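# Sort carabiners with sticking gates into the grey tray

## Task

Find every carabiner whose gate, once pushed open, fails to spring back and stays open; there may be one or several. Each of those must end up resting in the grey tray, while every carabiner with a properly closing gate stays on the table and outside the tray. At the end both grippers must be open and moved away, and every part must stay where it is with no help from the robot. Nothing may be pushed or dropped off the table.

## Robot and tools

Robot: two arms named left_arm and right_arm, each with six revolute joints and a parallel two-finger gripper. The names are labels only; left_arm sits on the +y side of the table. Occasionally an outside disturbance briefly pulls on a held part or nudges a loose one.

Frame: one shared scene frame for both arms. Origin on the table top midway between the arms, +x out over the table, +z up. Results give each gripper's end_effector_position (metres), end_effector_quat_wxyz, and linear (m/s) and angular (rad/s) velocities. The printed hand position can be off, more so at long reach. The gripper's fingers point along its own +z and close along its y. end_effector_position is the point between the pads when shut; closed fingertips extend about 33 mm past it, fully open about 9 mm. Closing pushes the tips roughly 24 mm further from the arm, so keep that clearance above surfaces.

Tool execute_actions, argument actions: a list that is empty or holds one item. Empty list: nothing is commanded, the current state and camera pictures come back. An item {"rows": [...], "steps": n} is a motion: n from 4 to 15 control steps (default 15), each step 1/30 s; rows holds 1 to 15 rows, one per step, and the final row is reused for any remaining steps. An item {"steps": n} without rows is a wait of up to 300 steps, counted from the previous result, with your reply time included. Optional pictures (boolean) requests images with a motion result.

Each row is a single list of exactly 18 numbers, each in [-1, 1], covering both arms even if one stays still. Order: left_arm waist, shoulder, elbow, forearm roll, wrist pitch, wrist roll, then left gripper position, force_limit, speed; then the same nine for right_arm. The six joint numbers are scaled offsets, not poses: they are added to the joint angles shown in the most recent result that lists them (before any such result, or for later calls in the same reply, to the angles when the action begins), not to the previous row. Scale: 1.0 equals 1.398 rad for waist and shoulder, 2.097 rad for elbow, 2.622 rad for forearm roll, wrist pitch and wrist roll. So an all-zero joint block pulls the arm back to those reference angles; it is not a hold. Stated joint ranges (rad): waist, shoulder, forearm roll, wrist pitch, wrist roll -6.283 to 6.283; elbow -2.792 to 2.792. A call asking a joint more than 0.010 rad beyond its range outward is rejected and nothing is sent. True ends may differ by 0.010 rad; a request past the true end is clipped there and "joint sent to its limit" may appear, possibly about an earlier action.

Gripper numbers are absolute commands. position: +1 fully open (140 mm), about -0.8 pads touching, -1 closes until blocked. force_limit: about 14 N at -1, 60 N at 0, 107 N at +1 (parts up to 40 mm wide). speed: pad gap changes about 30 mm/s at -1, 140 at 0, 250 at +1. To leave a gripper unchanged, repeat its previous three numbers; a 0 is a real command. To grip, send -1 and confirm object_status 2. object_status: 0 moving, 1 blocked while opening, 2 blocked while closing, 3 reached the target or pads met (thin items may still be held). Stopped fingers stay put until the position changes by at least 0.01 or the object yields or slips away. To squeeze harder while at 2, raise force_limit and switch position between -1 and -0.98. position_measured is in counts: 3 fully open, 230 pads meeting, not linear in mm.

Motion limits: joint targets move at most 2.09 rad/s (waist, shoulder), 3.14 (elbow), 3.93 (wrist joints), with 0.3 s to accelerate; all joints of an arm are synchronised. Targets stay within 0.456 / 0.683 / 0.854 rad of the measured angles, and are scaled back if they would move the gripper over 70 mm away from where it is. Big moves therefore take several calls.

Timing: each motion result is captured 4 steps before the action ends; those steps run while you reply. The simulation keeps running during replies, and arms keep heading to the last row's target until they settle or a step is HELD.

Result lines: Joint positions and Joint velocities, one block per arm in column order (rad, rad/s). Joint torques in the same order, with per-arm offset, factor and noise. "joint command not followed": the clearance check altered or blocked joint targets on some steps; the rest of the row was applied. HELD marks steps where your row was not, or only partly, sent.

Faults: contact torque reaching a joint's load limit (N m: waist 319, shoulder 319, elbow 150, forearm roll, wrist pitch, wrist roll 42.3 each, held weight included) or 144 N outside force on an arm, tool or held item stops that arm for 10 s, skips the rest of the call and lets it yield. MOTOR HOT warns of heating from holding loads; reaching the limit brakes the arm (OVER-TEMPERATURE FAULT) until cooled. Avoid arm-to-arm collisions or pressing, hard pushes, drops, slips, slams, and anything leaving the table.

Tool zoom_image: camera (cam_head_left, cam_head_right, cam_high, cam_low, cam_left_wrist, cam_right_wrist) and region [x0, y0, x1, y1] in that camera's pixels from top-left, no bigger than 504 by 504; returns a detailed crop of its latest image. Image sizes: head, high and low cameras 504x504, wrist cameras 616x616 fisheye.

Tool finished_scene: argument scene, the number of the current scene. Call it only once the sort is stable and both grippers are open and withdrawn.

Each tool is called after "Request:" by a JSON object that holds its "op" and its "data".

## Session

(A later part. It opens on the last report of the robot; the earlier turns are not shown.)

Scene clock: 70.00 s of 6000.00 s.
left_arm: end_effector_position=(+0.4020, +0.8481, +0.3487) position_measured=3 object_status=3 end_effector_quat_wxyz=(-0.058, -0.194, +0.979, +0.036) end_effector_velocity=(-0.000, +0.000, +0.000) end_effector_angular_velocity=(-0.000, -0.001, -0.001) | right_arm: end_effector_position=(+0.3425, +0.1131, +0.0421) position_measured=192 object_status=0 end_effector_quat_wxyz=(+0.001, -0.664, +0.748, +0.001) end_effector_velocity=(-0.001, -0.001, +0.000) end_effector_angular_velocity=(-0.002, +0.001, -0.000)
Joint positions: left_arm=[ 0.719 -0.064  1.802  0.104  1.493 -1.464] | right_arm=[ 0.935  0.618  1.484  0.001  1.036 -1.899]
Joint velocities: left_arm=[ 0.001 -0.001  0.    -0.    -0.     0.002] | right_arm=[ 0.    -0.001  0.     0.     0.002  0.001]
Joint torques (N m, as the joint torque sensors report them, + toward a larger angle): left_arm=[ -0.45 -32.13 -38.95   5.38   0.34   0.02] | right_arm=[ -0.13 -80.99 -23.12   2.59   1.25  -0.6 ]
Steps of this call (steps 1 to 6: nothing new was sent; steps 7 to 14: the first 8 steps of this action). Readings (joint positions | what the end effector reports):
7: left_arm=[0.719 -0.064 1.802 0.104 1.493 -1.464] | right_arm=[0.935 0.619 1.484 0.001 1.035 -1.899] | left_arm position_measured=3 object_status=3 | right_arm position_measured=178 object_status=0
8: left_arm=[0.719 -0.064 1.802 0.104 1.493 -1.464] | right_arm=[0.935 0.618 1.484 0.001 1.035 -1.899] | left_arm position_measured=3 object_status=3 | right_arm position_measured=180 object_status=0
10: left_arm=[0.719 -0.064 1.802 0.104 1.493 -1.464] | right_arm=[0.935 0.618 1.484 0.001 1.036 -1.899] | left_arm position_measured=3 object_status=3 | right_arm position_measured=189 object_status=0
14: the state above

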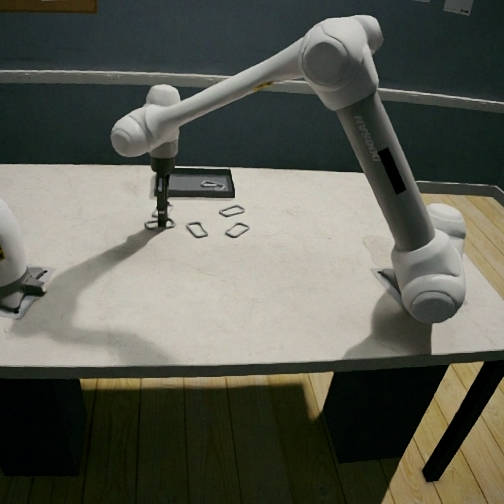

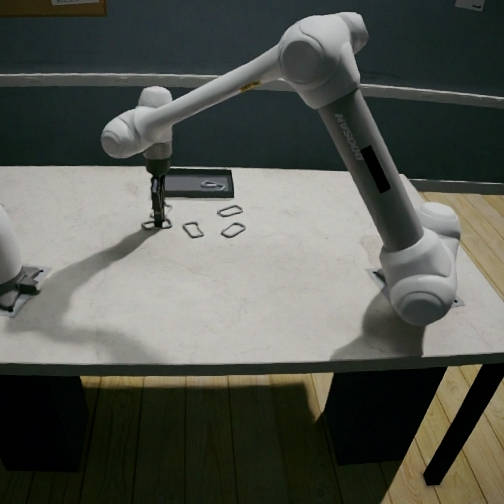

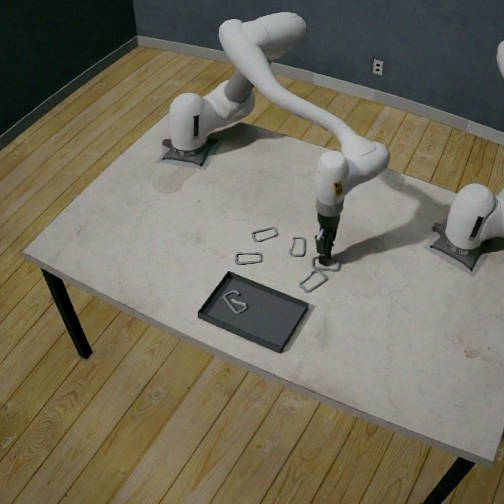

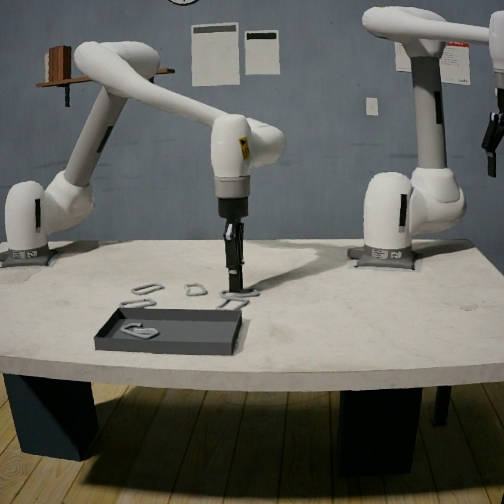

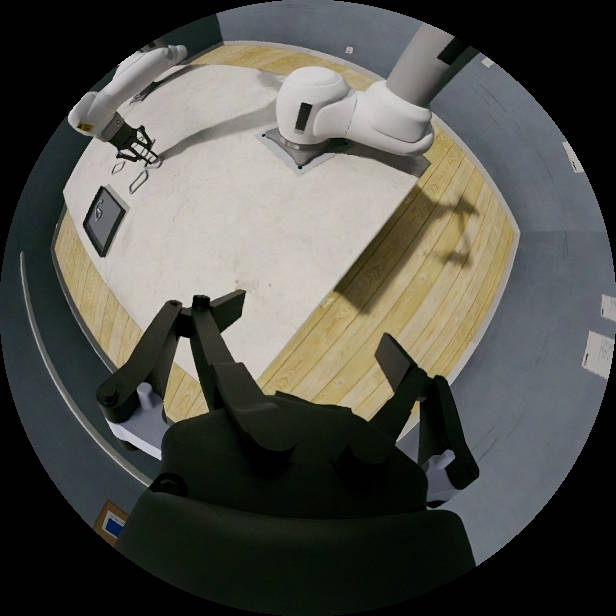

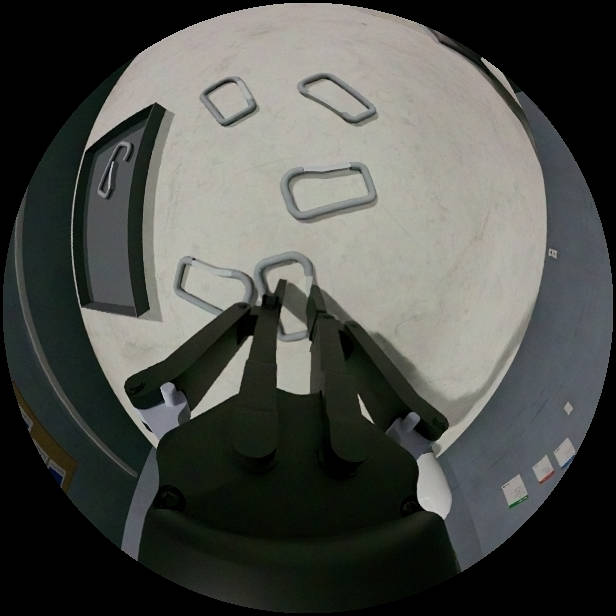

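Request:
{"op": "execute_actions", "data": {"actions": [{"rows":[[0,0,0,0,0,0,1,0,0,0,-0.0012,-0.0007,0,0.0012,0,0.1,-0.2,0.5],[0,0,0,0,0,0,1,0,0,0,-0.0012,-0.0007,0,0.0012,0,0.1,-0.2,0.5],[0,0,0,0,0,0,1,0,0,0,-0.0012,-0.0007,0,0.0012,0,0.1,-0.2,0.5],[0,0,0,0,0,0,1,0,0,0,-0.0012,-0.0007,0,0.0012,0,0.1,-0.2,0.5],[0,0,0,0,0,0,1,0,0,0,-0.0012,-0.0007,0,0.0012,0,0.1,-0.2,0.5],[0,0,0,0,0,0,1,0,0,0,-0.003,-0.0015,0,0.003,0,0.1,-0.2,0.5],[0,0,0,0,0,0,1,0,0,0.0017,0.0027,-0.0081,0,0.0053,0.001,0.1,-0.2,0.5]],"steps":15}]}}

Request:
{"op": "execute_actions", "data": {"actions": [{"steps":6}], "pictures": true}}

Request:
{"op": "zoom_image", "data": {"camera": "cam_right_wrist", "region": [220,220,380,350]}}

Scene clock: 71.03 s of 6000.00 s.
left_arm: end_effector_position=(+0.4020, +0.8481, +0.3487) position_measured=3 object_status=3 end_effector_quat_wxyz=(-0.058, -0.194, +0.979, +0.036) end_effector_velocity=(+0.000, -0.000, +0.000) end_effector_angular_velocity=(+0.000, -0.000, +0.000) | right_arm: end_effector_position=(+0.3431, +0.1177, +0.0471) position_measured=117 object_status=0 end_effector_quat_wxyz=(+0.001, -0.664, +0.748, +0.001) end_effector_velocity=(+0.000, +0.014, +0.001) end_effector_angular_velocity=(-0.006, +0.003, -0.001)
Joint positions: left_arm=[ 0.719 -0.064  1.802  0.104  1.493 -1.464] | right_arm=[ 0.936  0.62   1.47   0.001  1.048 -1.897]
Joint velocities: left_arm=[-0.001 -0.     0.    -0.    -0.    -0.001] | right_arm=[ 0.007  0.021 -0.039 -0.     0.024  0.008]
Joint torques (N m, as the joint torque sensors report them, + toward a larger angle): left_arm=[ -0.65 -31.73 -39.32   5.39   0.38   0.14] | right_arm=[  3.98 -99.69 -33.08   3.89   0.06  -0.08]
Steps of this call (steps 1 to 4: the last 4 steps of your previous action; steps 5 to 15: the robot went on to your last target; steps 16 to 20: nothing new was sent; steps 21 to 31: the first 11 steps of this action). Readings (joint positions | what the end effector reports):
21: left_arm=[0.719 -0.064 1.802 0.104 1.493 -1.464] | right_arm=[0.935 0.618 1.484 0.001 1.036 -1.899] | left_arm position_measured=3 object_status=3 | right_arm position_measured=192 object_status=0
22: left_arm=[0.719 -0.064 1.802 0.104 1.493 -1.464] | right_arm=[0.935 0.618 1.484 0.001 1.037 -1.899] | left_arm position_measured=3 object_status=3 | right_arm position_measured=188 object_status=0
24: left_arm=[0.719 -0.064 1.802 0.104 1.493 -1.464] | right_arm=[0.935 0.617 1.483 0.001 1.038 -1.899] | left_arm position_measured=3 object_status=3 | right_arm position_measured=167 object_status=0
28: left_arm=[0.719 -0.064 1.802 0.104 1.493 -1.464] | right_arm=[0.935 0.617 1.479 0.001 1.043 -1.899] | left_arm position_measured=3 object_status=3 | right_arm position_measured=125 object_status=0
31: the state above

Scene clock: 71.23 s of 6000.00 s.
left_arm: end_effector_position=(+0.4020, +0.8481, +0.3487) position_measured=3 object_status=3 end_effector_quat_wxyz=(-0.058, -0.194, +0.979, +0.036) end_effector_velocity=(+0.000, -0.000, -0.001) end_effector_angular_velocity=(-0.000, +0.001, -0.001) | right_arm: end_effector_position=(+0.3430, +0.1187, +0.0471) position_measured=117 object_status=3 end_effector_quat_wxyz=(+0.001, -0.663, +0.748, +0.001) end_effector_velocity=(+0.000, +0.001, +0.002) end_effector_angular_velocity=(+0.002, -0.000, -0.001)
Joint positions: left_arm=[ 0.719 -0.064  1.802  0.104  1.493 -1.464] | right_arm=[ 0.937  0.622  1.467  0.001  1.05  -1.897]
Joint velocities: left_arm=[-0.001  0.001  0.     0.     0.    -0.   ] | right_arm=[ 0.    -0.    -0.003  0.     0.002  0.001]
Joint torques (N m, as the joint torque sensors report them, + toward a larger angle): left_arm=[ -0.5  -32.88 -39.2    5.48   0.35  -0.09] | right_arm=[  3.63 -97.7  -34.27   3.74  -0.02  -0.38]
Kept back: nothing.
Steps of this call (steps 1 to 4: the last 4 steps of your previous action; steps 5 to 6: the robot went on to your last target). Readings (joint positions | what the end effector reports):
1: left_arm=[0.719 -0.064 1.802 0.104 1.493 -1.464] | right_arm=[0.937 0.621 1.469 0.001 1.049 -1.897] | left_arm position_measured=3 object_status=3 | right_arm position_measured=117 object_status=0
2: left_arm=[0.719 -0.064 1.802 0.104 1.493 -1.464] | right_arm=[0.937 0.621 1.468 0.001 1.049 -1.897] | left_arm position_measured=3 object_status=3 | right_arm position_measured=117 object_status=0
4: left_arm=[0.719 -0.064 1.802 0.104 1.493 -1.464] | right_arm=[0.937 0.622 1.467 0.001 1.050 -1.897] | left_arm position_measured=3 object_status=3 | right_arm position_measured=117 object_status=3
6: the state above

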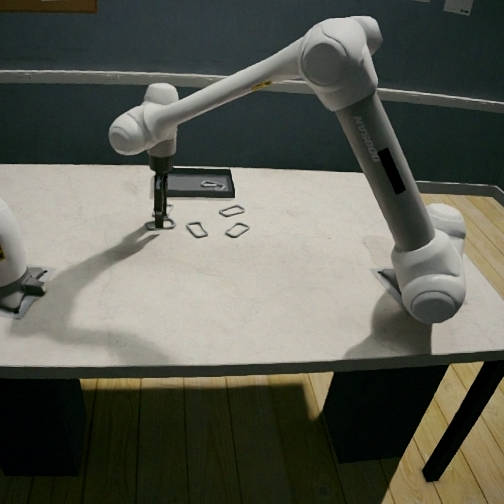

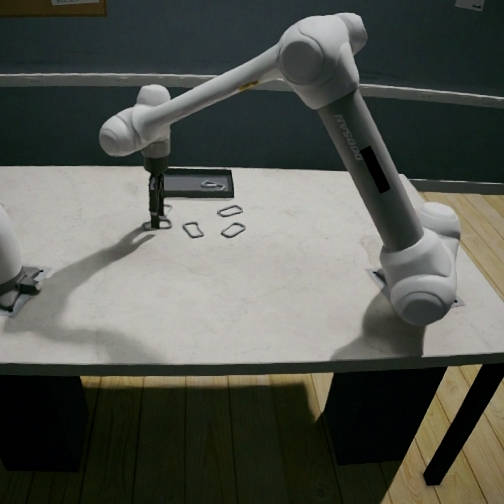

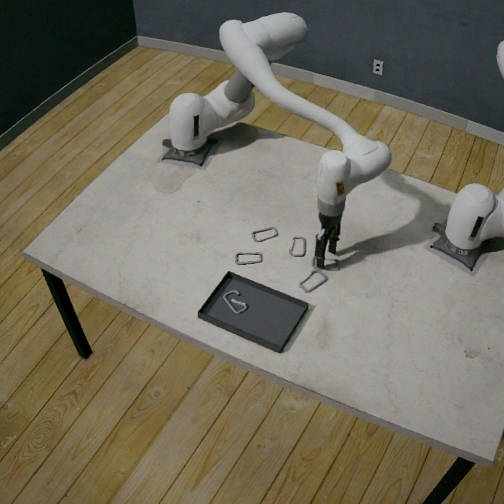

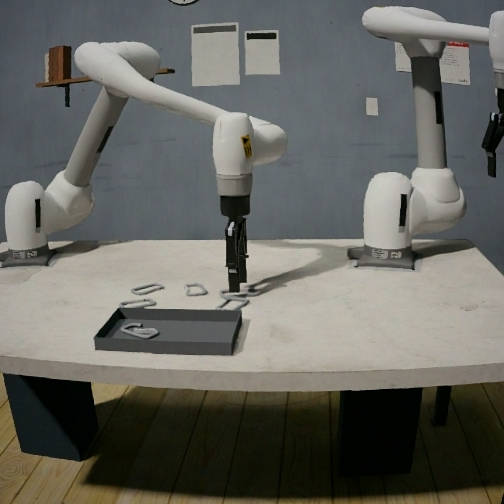

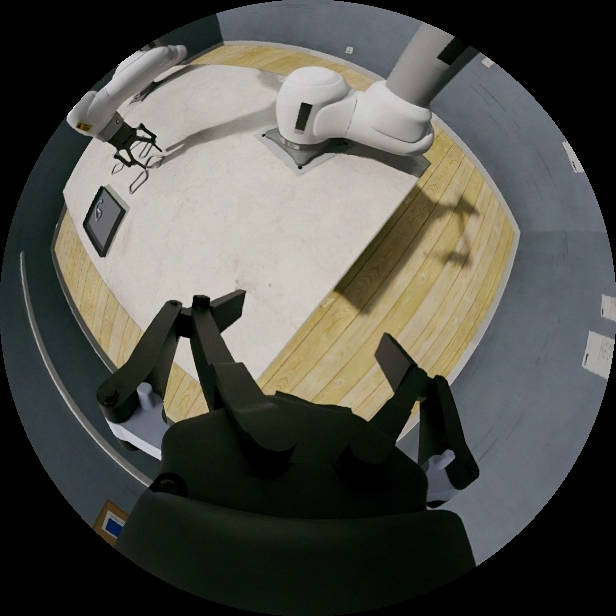

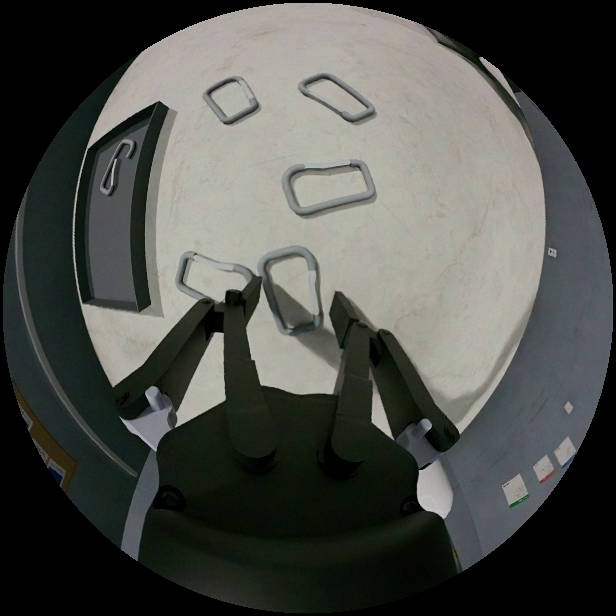

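Region (220, 220, 380, 350) of cam_right_wrist's 616x616 image, scaled by 3.150, with more detail than that image has; it fills the top 410 rows of this view, and the rest is white.

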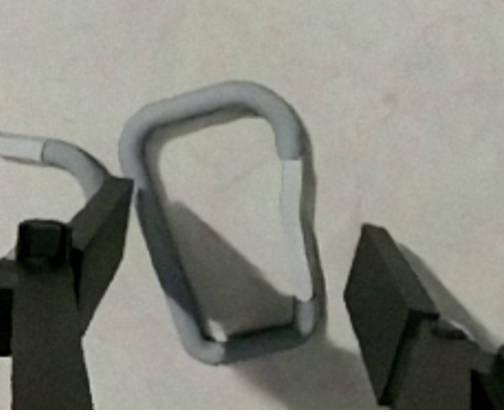

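Request:
{"op": "execute_actions", "data": {"actions": [{"rows":[[0,0,0,0,0,0,1,0,0,0,-0.02,-0.009,0,0.018,0,0.1,0,0],[0,0,0,0,0,0,1,0,0,0,-0.02,-0.009,0,0.018,0,0.1,0,0],[0,0,0,0,0,0,1,0,0,0,-0.02,-0.009,0,0.018,0,0.1,0,0],[0,0,0,0,0,0,1,0,0,0,-0.02,-0.009,0,0.018,0,0.1,0,0],[0,0,0,0,0,0,1,0,0,-0.1044,-0.2393,0.2332,0,-0.0582,0.837,0.1,0,0]],"steps":15}]}}

Request:
{"op": "execute_actions", "data": {"actions": [{"steps":26}], "pictures": true}}

Request:
{"op": "zoom_image", "data": {"camera": "cam_right_wrist", "region": [200,200,400,362]}}

Scene clock: 71.83 s of 6000.00 s.
left_arm: end_effector_position=(+0.4020, +0.8481, +0.3487) position_measured=3 object_status=3 end_effector_quat_wxyz=(-0.058, -0.194, +0.979, +0.036) end_effector_velocity=(+0.000, -0.001, +0.001) end_effector_angular_velocity=(+0.000, -0.001, -0.002) | right_arm: end_effector_position=(+0.3455, +0.0606, +0.0795) position_measured=117 object_status=3 end_effector_quat_wxyz=(+0.003, -0.566, +0.824, +0.002) end_effector_velocity=(+0.005, -0.373, -0.004) end_effector_angular_velocity=(-0.010, +0.017, -1.673)
Joint positions: left_arm=[ 0.719 -0.064  1.802  0.104  1.493 -1.464] | right_arm=[ 0.903  0.521  1.571  0.001  1.043 -1.683]
Joint velocities: left_arm=[-0.001 -0.002  0.    -0.     0.     0.001] | right_arm=[-0.222 -0.46   0.761  0.001 -0.286  1.451]
Joint torques (N m, as the joint torque sensors report them, + toward a larger angle): left_arm=[  0.18 -31.98 -39.33   5.44   0.35   0.07] | right_arm=[  8.32 -98.52 -41.97   4.97  -0.59  -0.4 ]
Steps of this call (steps 1 to 7: the robot went on to your last target; steps 8 to 18: the first 11 steps of this action). Readings (joint positions | what the end effector reports):
8: left_arm=[0.719 -0.064 1.802 0.104 1.493 -1.464] | right_arm=[0.937 0.622 1.467 0.001 1.050 -1.897] | left_arm position_measured=3 object_status=3 | right_arm position_measured=117 object_status=3
9: left_arm=[0.719 -0.064 1.802 0.104 1.493 -1.464] | right_arm=[0.937 0.619 1.465 0.001 1.056 -1.897] | left_arm position_measured=3 object_status=3 | right_arm position_measured=117 object_status=3
11: left_arm=[0.719 -0.064 1.802 0.104 1.493 -1.464] | right_arm=[0.937 0.604 1.454 0.001 1.080 -1.897] | left_arm position_measured=3 object_status=3 | right_arm position_measured=117 object_status=3
15: left_arm=[0.719 -0.064 1.802 0.104 1.493 -1.464] | right_arm=[0.927 0.570 1.485 0.001 1.075 -1.833] | left_arm position_measured=3 object_status=3 | right_arm position_measured=117 object_status=3
18: the state above

Scene clock: 72.70 s of 6000.00 s.
left_arm: end_effector_position=(+0.4020, +0.8481, +0.3487) position_measured=3 object_status=3 end_effector_quat_wxyz=(-0.058, -0.194, +0.979, +0.036) end_effector_velocity=(+0.000, -0.001, +0.000) end_effector_angular_velocity=(+0.000, +0.000, -0.003) | right_arm: end_effector_position=(+0.3223, -0.1327, +0.0664) position_measured=117 object_status=3 end_effector_quat_wxyz=(-0.000, +0.423, +0.906, +0.001) end_effector_velocity=(-0.001, -0.003, -0.001) end_effector_angular_velocity=(-0.000, +0.001, -0.523)
Joint positions: left_arm=[ 0.719 -0.064  1.802  0.104  1.493 -1.464] | right_arm=[0.791 0.287 1.956 0.001 0.897 0.281]
Joint velocities: left_arm=[-0.002 -0.    -0.     0.     0.     0.001] | right_arm=[-0.002 -0.003  0.006  0.    -0.003  0.521]
Joint torques (N m, as the joint torque sensors report them, + toward a larger angle): left_arm=[  0.12 -32.04 -39.52   5.44   0.38   0.06] | right_arm=[  5.71 -61.24 -32.32   3.71  -0.17  -0.28]
Kept back: nothing.
Steps of this call (steps 1 to 4: the last 4 steps of your previous action; steps 5 to 26: the robot went on to your last target). Readings (joint positions | what the end effector reports):
1: left_arm=[0.719 -0.064 1.802 0.104 1.493 -1.464] | right_arm=[0.895 0.506 1.596 0.001 1.033 -1.634] | left_arm position_measured=3 object_status=3 | right_arm position_measured=117 object_status=3
2: left_arm=[0.719 -0.064 1.802 0.104 1.493 -1.464] | right_arm=[0.888 0.491 1.620 0.001 1.024 -1.582] | left_arm position_measured=3 object_status=3 | right_arm position_measured=117 object_status=3
4: left_arm=[0.719 -0.064 1.802 0.104 1.493 -1.464] | right_arm=[0.875 0.462 1.667 0.001 1.006 -1.471] | left_arm position_measured=3 object_status=3 | right_arm position_measured=117 object_status=3
8: left_arm=[0.719 -0.064 1.802 0.104 1.493 -1.464] | right_arm=[0.849 0.409 1.755 0.001 0.973 -1.215] | left_arm position_measured=3 object_status=3 | right_arm position_measured=117 object_status=3
26: the state above

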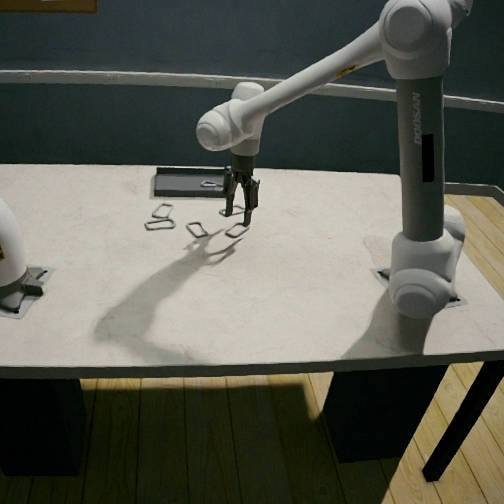

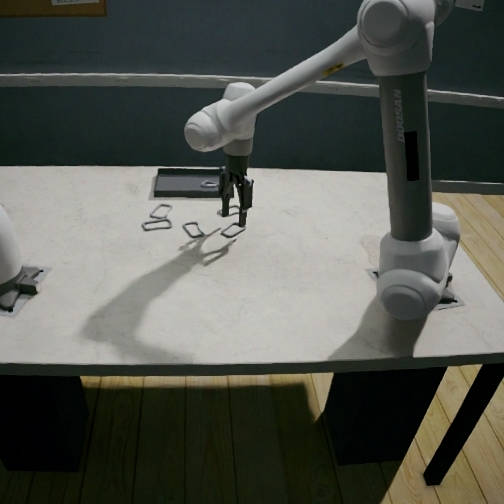

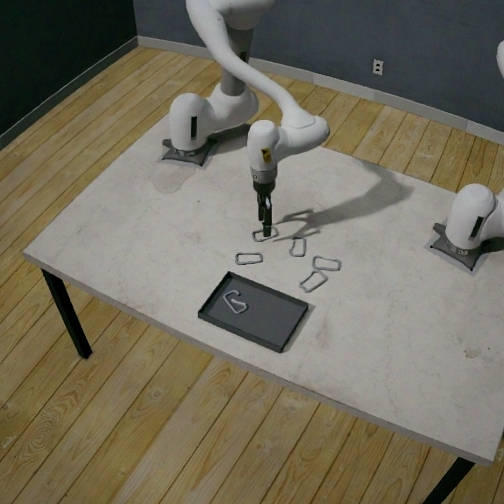

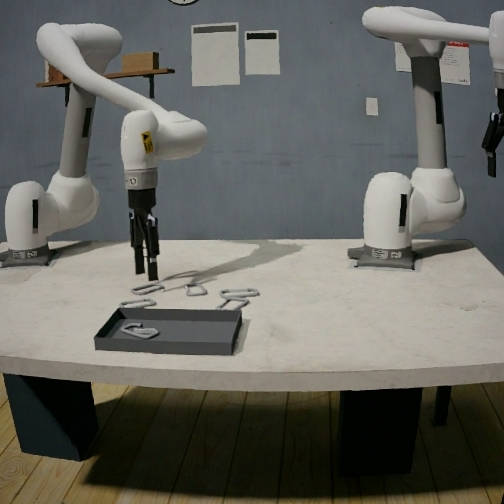

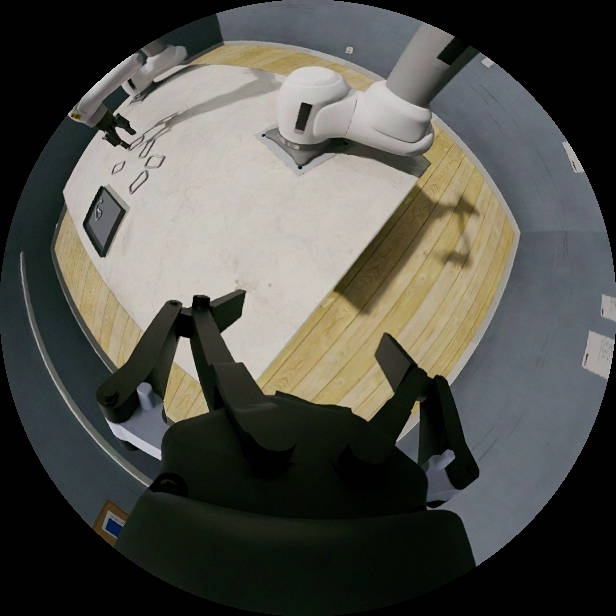

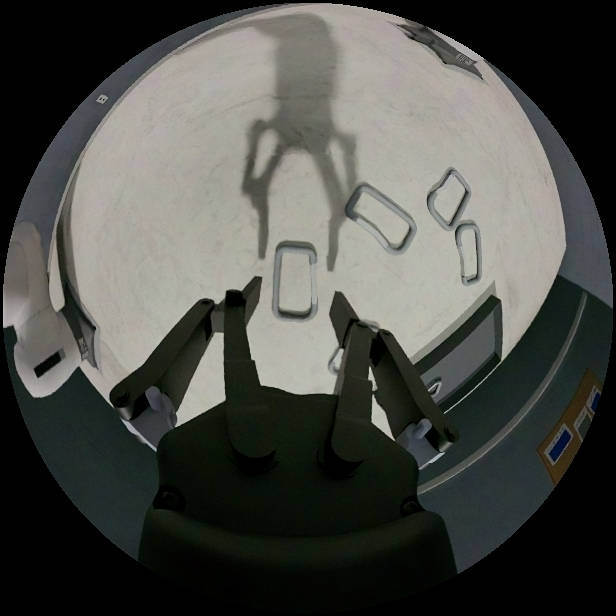

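Region (200, 200, 400, 362) of cam_right_wrist's 616x616 image, scaled by 2.520, with more detail than that image has; it fills the top 408 rows of this view, and the rest is white.

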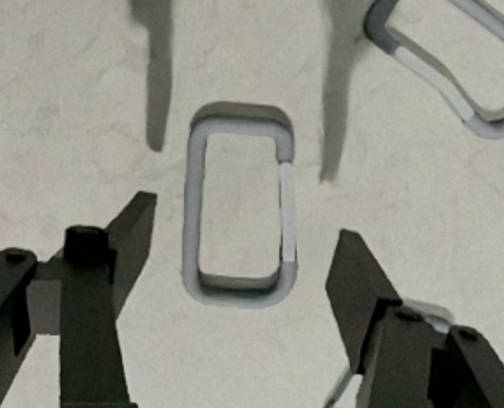

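Request:
{"op": "execute_actions", "data": {"actions": [{"rows":[[0,0,0,0,0,0,1,0,0,0.007,0.0168,0.011,0,-0.0178,0.010,0.1,0,0]],"steps":15}]}}

Request:
{"op": "execute_actions", "data": {"actions": []}}

Request:
{"op": "zoom_image", "data": {"camera": "cam_right_wrist", "region": [220,220,380,350]}}

Scene clock: 73.33 s of 6000.00 s.
left_arm: end_effector_position=(+0.4020, +0.8481, +0.3487) position_measured=3 object_status=3 end_effector_quat_wxyz=(-0.058, -0.194, +0.979, +0.036) end_effector_velocity=(+0.001, -0.001, -0.000) end_effector_angular_velocity=(-0.001, -0.000, -0.002) | right_arm: end_effector_position=(+0.3158, -0.1320, +0.0425) position_measured=117 object_status=3 end_effector_quat_wxyz=(-0.000, +0.430, +0.903, +0.001) end_effector_velocity=(-0.002, -0.000, -0.004) end_effector_angular_velocity=(-0.001, -0.000, +0.002)
Joint positions: left_arm=[ 0.719 -0.064  1.802  0.104  1.493 -1.464] | right_arm=[0.801 0.31  1.979 0.001 0.851 0.307]
Joint velocities: left_arm=[-0.001  0.     0.    -0.001 -0.     0.001] | right_arm=[ 0.003  0.003  0.005 -0.001 -0.008  0.002]
Joint torques (N m, as the joint torque sensors report them, + toward a larger angle): left_arm=[ -0.75 -32.23 -38.95   5.37   0.35  -0.06] | right_arm=[  2.28 -65.44 -31.31   3.4   -0.21  -0.23]
Steps of this call (steps 1 to 8: the robot went on to your last target; steps 9 to 19: the first 11 steps of this action). Readings (joint positions | what the end effector reports):
9: left_arm=[0.719 -0.064 1.802 0.104 1.493 -1.464] | right_arm=[0.791 0.287 1.956 0.001 0.897 0.298] | left_arm position_measured=3 object_status=3 | right_arm position_measured=117 object_status=3
10: left_arm=[0.719 -0.064 1.802 0.104 1.493 -1.464] | right_arm=[0.792 0.290 1.959 0.001 0.891 0.299] | left_arm position_measured=3 object_status=3 | right_arm position_measured=117 object_status=3
12: left_arm=[0.719 -0.064 1.802 0.104 1.493 -1.464] | right_arm=[0.797 0.302 1.971 0.001 0.867 0.304] | left_arm position_measured=3 object_status=3 | right_arm position_measured=117 object_status=3
16: left_arm=[0.719 -0.064 1.802 0.104 1.493 -1.464] | right_arm=[0.800 0.310 1.978 0.001 0.853 0.307] | left_arm position_measured=3 object_status=3 | right_arm position_measured=117 object_status=3
19: the state above

Scene clock: 73.47 s of 6000.00 s.
left_arm: end_effector_position=(+0.4020, +0.8481, +0.3487) position_measured=3 object_status=3 end_effector_quat_wxyz=(-0.058, -0.194, +0.979, +0.036) end_effector_velocity=(-0.000, +0.001, -0.001) end_effector_angular_velocity=(+0.000, +0.002, +0.001) | right_arm: end_effector_position=(+0.3157, -0.1320, +0.0422) position_measured=117 object_status=3 end_effector_quat_wxyz=(-0.000, +0.430, +0.903, +0.001) end_effector_velocity=(-0.000, +0.000, -0.000) end_effector_angular_velocity=(+0.001, -0.000, +0.000)
Joint positions: left_arm=[ 0.719 -0.064  1.802  0.104  1.493 -1.464] | right_arm=[0.801 0.311 1.979 0.001 0.851 0.308]
Joint velocities: left_arm=[ 0.001  0.002 -0.     0.001 -0.    -0.   ] | right_arm=[ 0.001 -0.     0.001  0.    -0.001  0.   ]
Joint torques (N m, as the joint torque sensors report them, + toward a larger angle): left_arm=[ -0.1  -32.7  -39.03   5.45   0.44   0.04] | right_arm=[  4.17 -63.25 -30.8    3.57   0.11  -0.21]
Kept back: nothing.
Steps of this call (steps 1 to 4: the last 4 steps of your previous action). Readings (joint positions | what the end effector reports):
1: left_arm=[0.719 -0.064 1.802 0.104 1.493 -1.464] | right_arm=[0.801 0.311 1.979 0.001 0.851 0.307] | left_arm position_measured=3 object_status=3 | right_arm position_measured=117 object_status=3
2: left_arm=[0.719 -0.064 1.802 0.104 1.493 -1.464] | right_arm=[0.801 0.311 1.979 0.001 0.851 0.307] | left_arm position_measured=3 object_status=3 | right_arm position_measured=117 object_status=3
4: the state above

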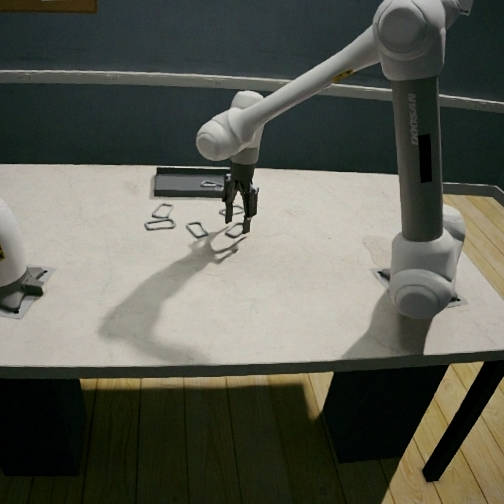

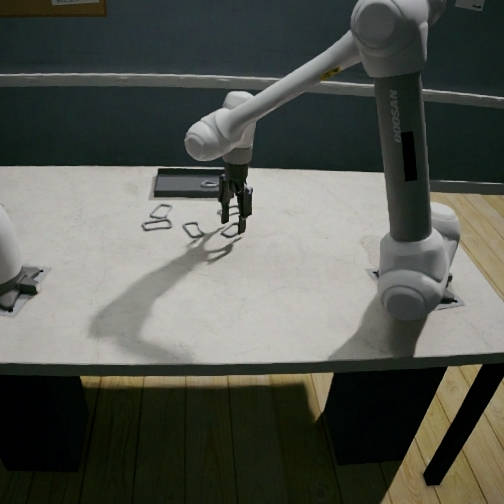

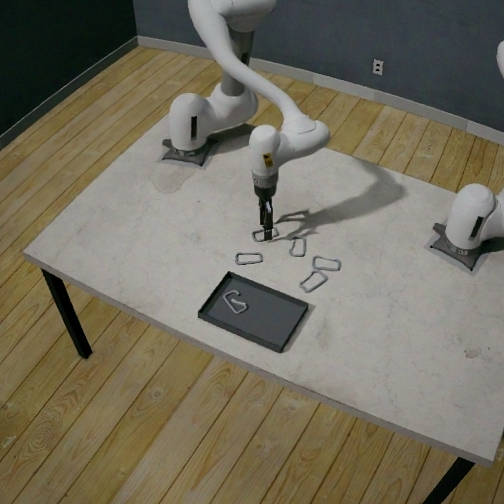

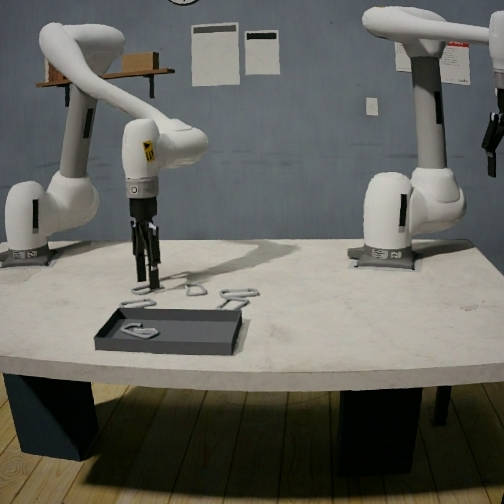

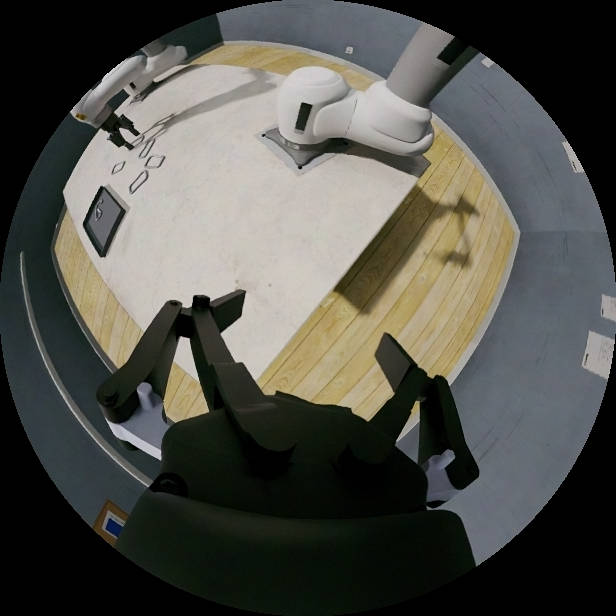

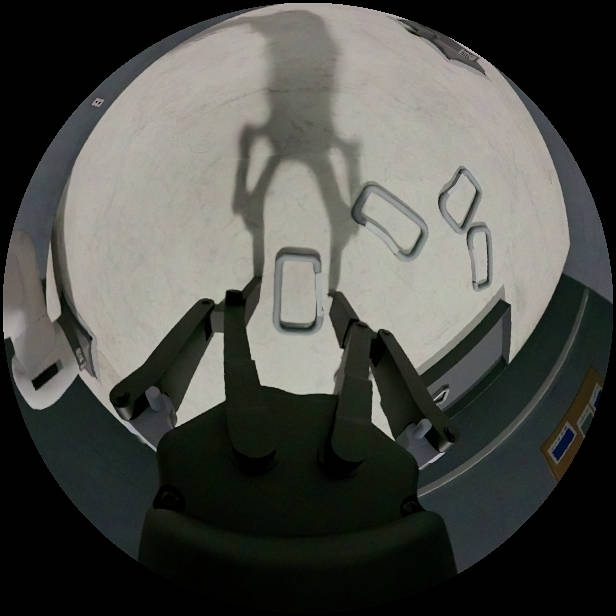

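Region (220, 220, 380, 350) of cam_right_wrist's 616x616 image, scaled by 3.150, with more detail than that image has; it fills the top 410 rows of this view, and the rest is white.

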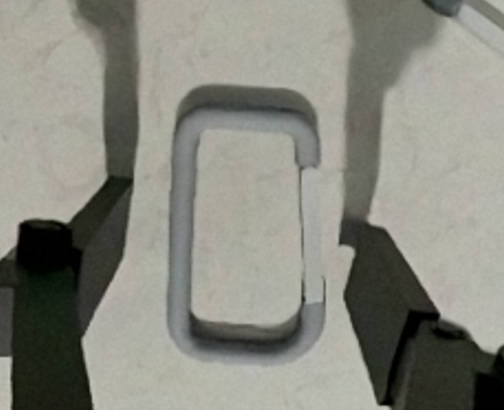

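Request:
{"op": "execute_actions", "data": {"actions": [{"rows":[[0,0,0,0,0,0,1,0,0,0,0.0013,0.0006,0,-0.0012,0,-0.39,-0.2,-0.3],[0,0,0,0,0,0,1,0,0,0,0.0013,0.0006,0,-0.0012,0,-0.39,-0.2,-0.3],[0,0,0,0,0,0,1,0,0,0,0.0013,0.0006,0,-0.0012,0,-0.39,-0.2,-0.3],[0,0,0,0,0,0,1,0,0,0,0.0013,0.0006,0,-0.0012,0,-0.39,-0.2,-0.3],[0,0,0,0,0,0,1,0,0,0,0.0013,0.0006,0,-0.0012,0,-0.39,-0.2,-0.3],[0,0,0,0,0,0,1,0,0,0,0.0013,0.0006,0,-0.0012,0,-0.39,-0.2,-0.3],[0,0,0,0,0,0,1,0,0,0,0.0013,0.0006,0,-0.0012,0,-0.39,-0.2,-0.3],[0,0,0,0,0,0,1,0,0,0,0.0013,0.0006,0,-0.0012,0,-0.39,-0.2,-0.3],[0,0,0,0,0,0,1,0,0,0,0.001,0.0005,0,-0.001,0,-0.39,-0.2,-0.3],[0,0,0,0,0,0,1,0,0,0,0.0008,0.0004,0,-0.0008,0,-0.39,-0.2,-0.3]],"steps":15}]}}

Request:
{"op": "execute_actions", "data": {"actions": [{"steps":5}], "pictures": true}}

Request:
{"op": "zoom_image", "data": {"camera": "cam_right_wrist", "region": [220,220,380,350]}}

Scene clock: 74.77 s of 6000.00 s.
left_arm: end_effector_position=(+0.4020, +0.8481, +0.3487) position_measured=3 object_status=3 end_effector_quat_wxyz=(-0.058, -0.194, +0.979, +0.036) end_effector_velocity=(+0.000, -0.000, -0.000) end_effector_angular_velocity=(-0.000, +0.000, +0.001) | right_arm: end_effector_position=(+0.3156, -0.1320, +0.0406) position_measured=171 object_status=0 end_effector_quat_wxyz=(-0.000, +0.430, +0.903, +0.001) end_effector_velocity=(+0.002, +0.003, +0.003) end_effector_angular_velocity=(+0.005, -0.003, -0.000)
Joint positions: left_arm=[ 0.719 -0.064  1.802  0.104  1.493 -1.464] | right_arm=[0.801 0.313 1.98  0.001 0.848 0.308]
Joint velocities: left_arm=[-0.     0.001  0.    -0.    -0.    -0.001] | right_arm=[-0.    -0.002 -0.005  0.     0.     0.   ]
Joint torques (N m, as the joint torque sensors report them, + toward a larger angle): left_arm=[  0.01 -32.16 -38.95   5.43   0.39   0.06] | right_arm=[  6.   -52.22 -18.88   3.97   1.18  -0.31]
Steps of this call (steps 1 to 15: the robot went on to your last target; steps 16 to 28: nothing new was sent; steps 29 to 39: the first 11 steps of this action). Readings (joint positions | what the end effector reports):
29: left_arm=[0.719 -0.064 1.802 0.104 1.493 -1.464] | right_arm=[0.801 0.311 1.979 0.001 0.851 0.308] | left_arm position_measured=3 object_status=3 | right_arm position_measured=117 object_status=0
30: left_arm=[0.719 -0.064 1.802 0.104 1.493 -1.464] | right_arm=[0.801 0.311 1.979 0.001 0.850 0.308] | left_arm position_measured=3 object_status=3 | right_arm position_measured=119 object_status=0
32: left_arm=[0.719 -0.064 1.802 0.104 1.493 -1.464] | right_arm=[0.801 0.312 1.980 0.001 0.849 0.308] | left_arm position_measured=3 object_status=3 | right_arm position_measured=130 object_status=0
36: left_arm=[0.719 -0.064 1.802 0.104 1.493 -1.464] | right_arm=[0.801 0.313 1.980 0.001 0.848 0.308] | left_arm position_measured=3 object_status=3 | right_arm position_measured=153 object_status=0
39: the state above

Scene clock: 74.93 s of 6000.00 s.
left_arm: end_effector_position=(+0.4020, +0.8481, +0.3487) position_measured=3 object_status=3 end_effector_quat_wxyz=(-0.058, -0.194, +0.979, +0.036) end_effector_velocity=(-0.001, +0.001, +0.000) end_effector_angular_velocity=(-0.000, -0.000, +0.001) | right_arm: end_effector_position=(+0.3156, -0.1321, +0.0409) position_measured=178 object_status=0 end_effector_quat_wxyz=(-0.000, +0.430, +0.903, +0.000) end_effector_velocity=(+0.000, -0.000, +0.001) end_effector_angular_velocity=(-0.001, -0.001, +0.001)
Joint positions: left_arm=[ 0.719 -0.064  1.802  0.104  1.493 -1.464] | right_arm=[0.801 0.312 1.98  0.001 0.849 0.308]
Joint velocities: left_arm=[ 0.002 -0.     0.    -0.    -0.     0.   ] | right_arm=[ 0.    -0.002 -0.    -0.001  0.002 -0.   ]
Joint torques (N m, as the joint torque sensors report them, + toward a larger angle): left_arm=[ -0.09 -31.84 -39.09   5.45   0.35   0.05] | right_arm=[  3.88 -60.27 -24.54   3.73   1.02  -0.4 ]
Kept back: nothing.
Steps of this call (steps 1 to 4: the last 4 steps of your previous action; step 5: the robot went on to your last target). Readings (joint positions | what the end effector reports):
1: left_arm=[0.719 -0.064 1.802 0.104 1.493 -1.464] | right_arm=[0.801 0.312 1.980 0.001 0.848 0.308] | left_arm position_measured=3 object_status=3 | right_arm position_measured=176 object_status=0
2: left_arm=[0.719 -0.064 1.802 0.104 1.493 -1.464] | right_arm=[0.801 0.312 1.980 0.001 0.848 0.308] | left_arm position_measured=3 object_status=3 | right_arm position_measured=178 object_status=0
4: left_arm=[0.719 -0.064 1.802 0.104 1.493 -1.464] | right_arm=[0.801 0.312 1.980 0.001 0.849 0.308] | left_arm position_measured=3 object_status=3 | right_arm position_measured=178 object_status=0
5: the state above

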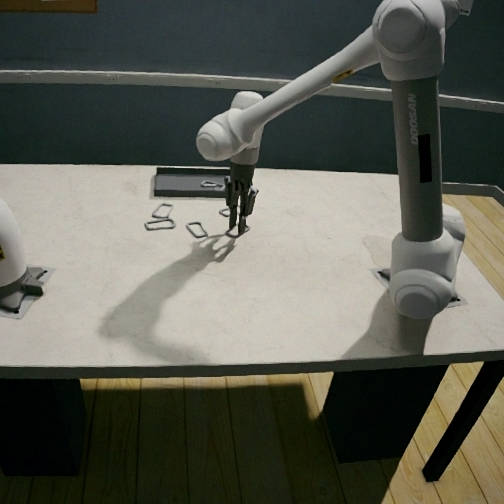

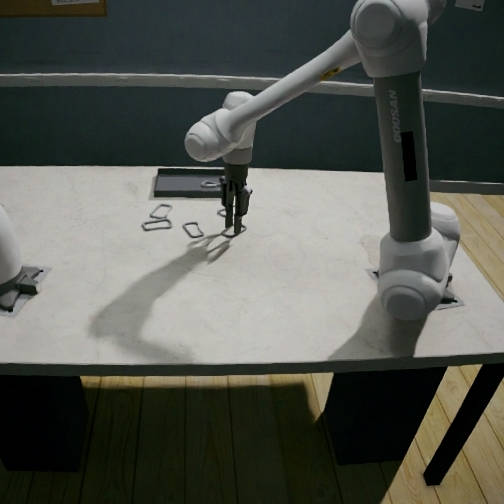

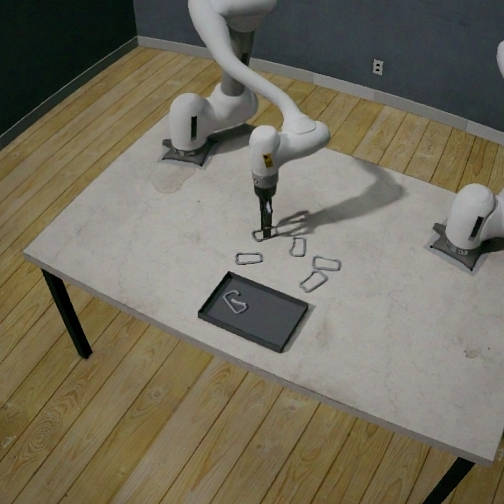

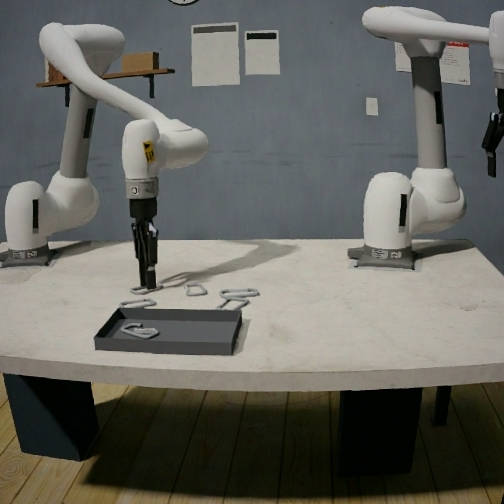

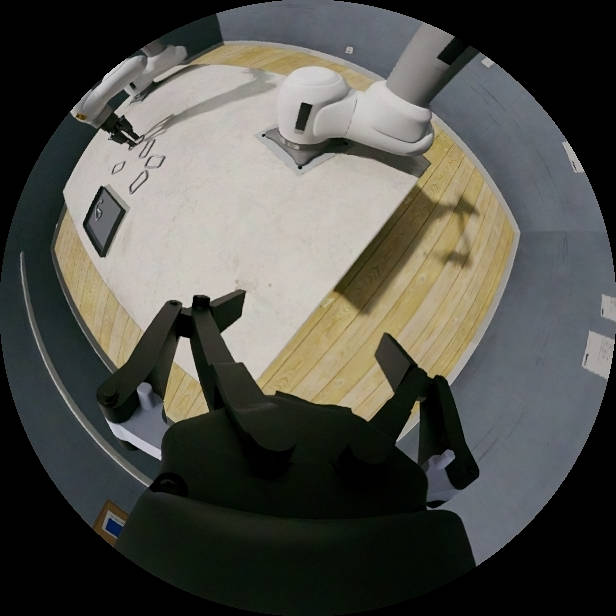

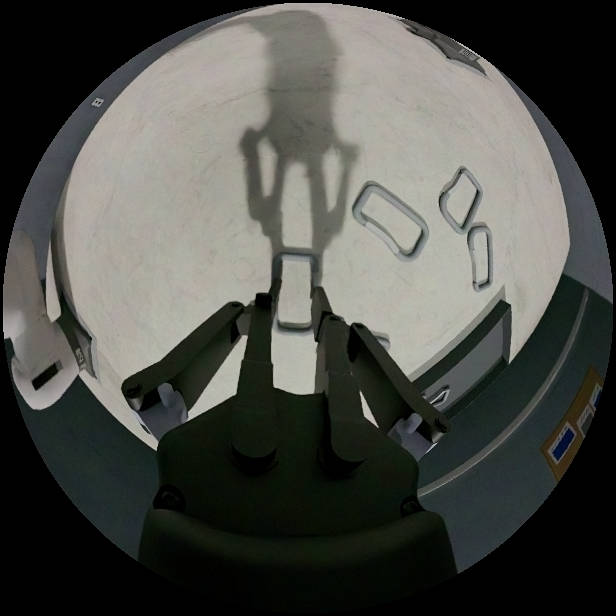

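Region (220, 220, 380, 350) of cam_right_wrist's 616x616 image, scaled by 3.150, with more detail than that image has; it fills the top 410 rows of this view, and the rest is white.

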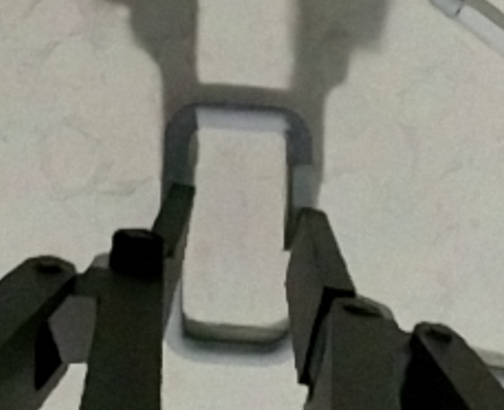

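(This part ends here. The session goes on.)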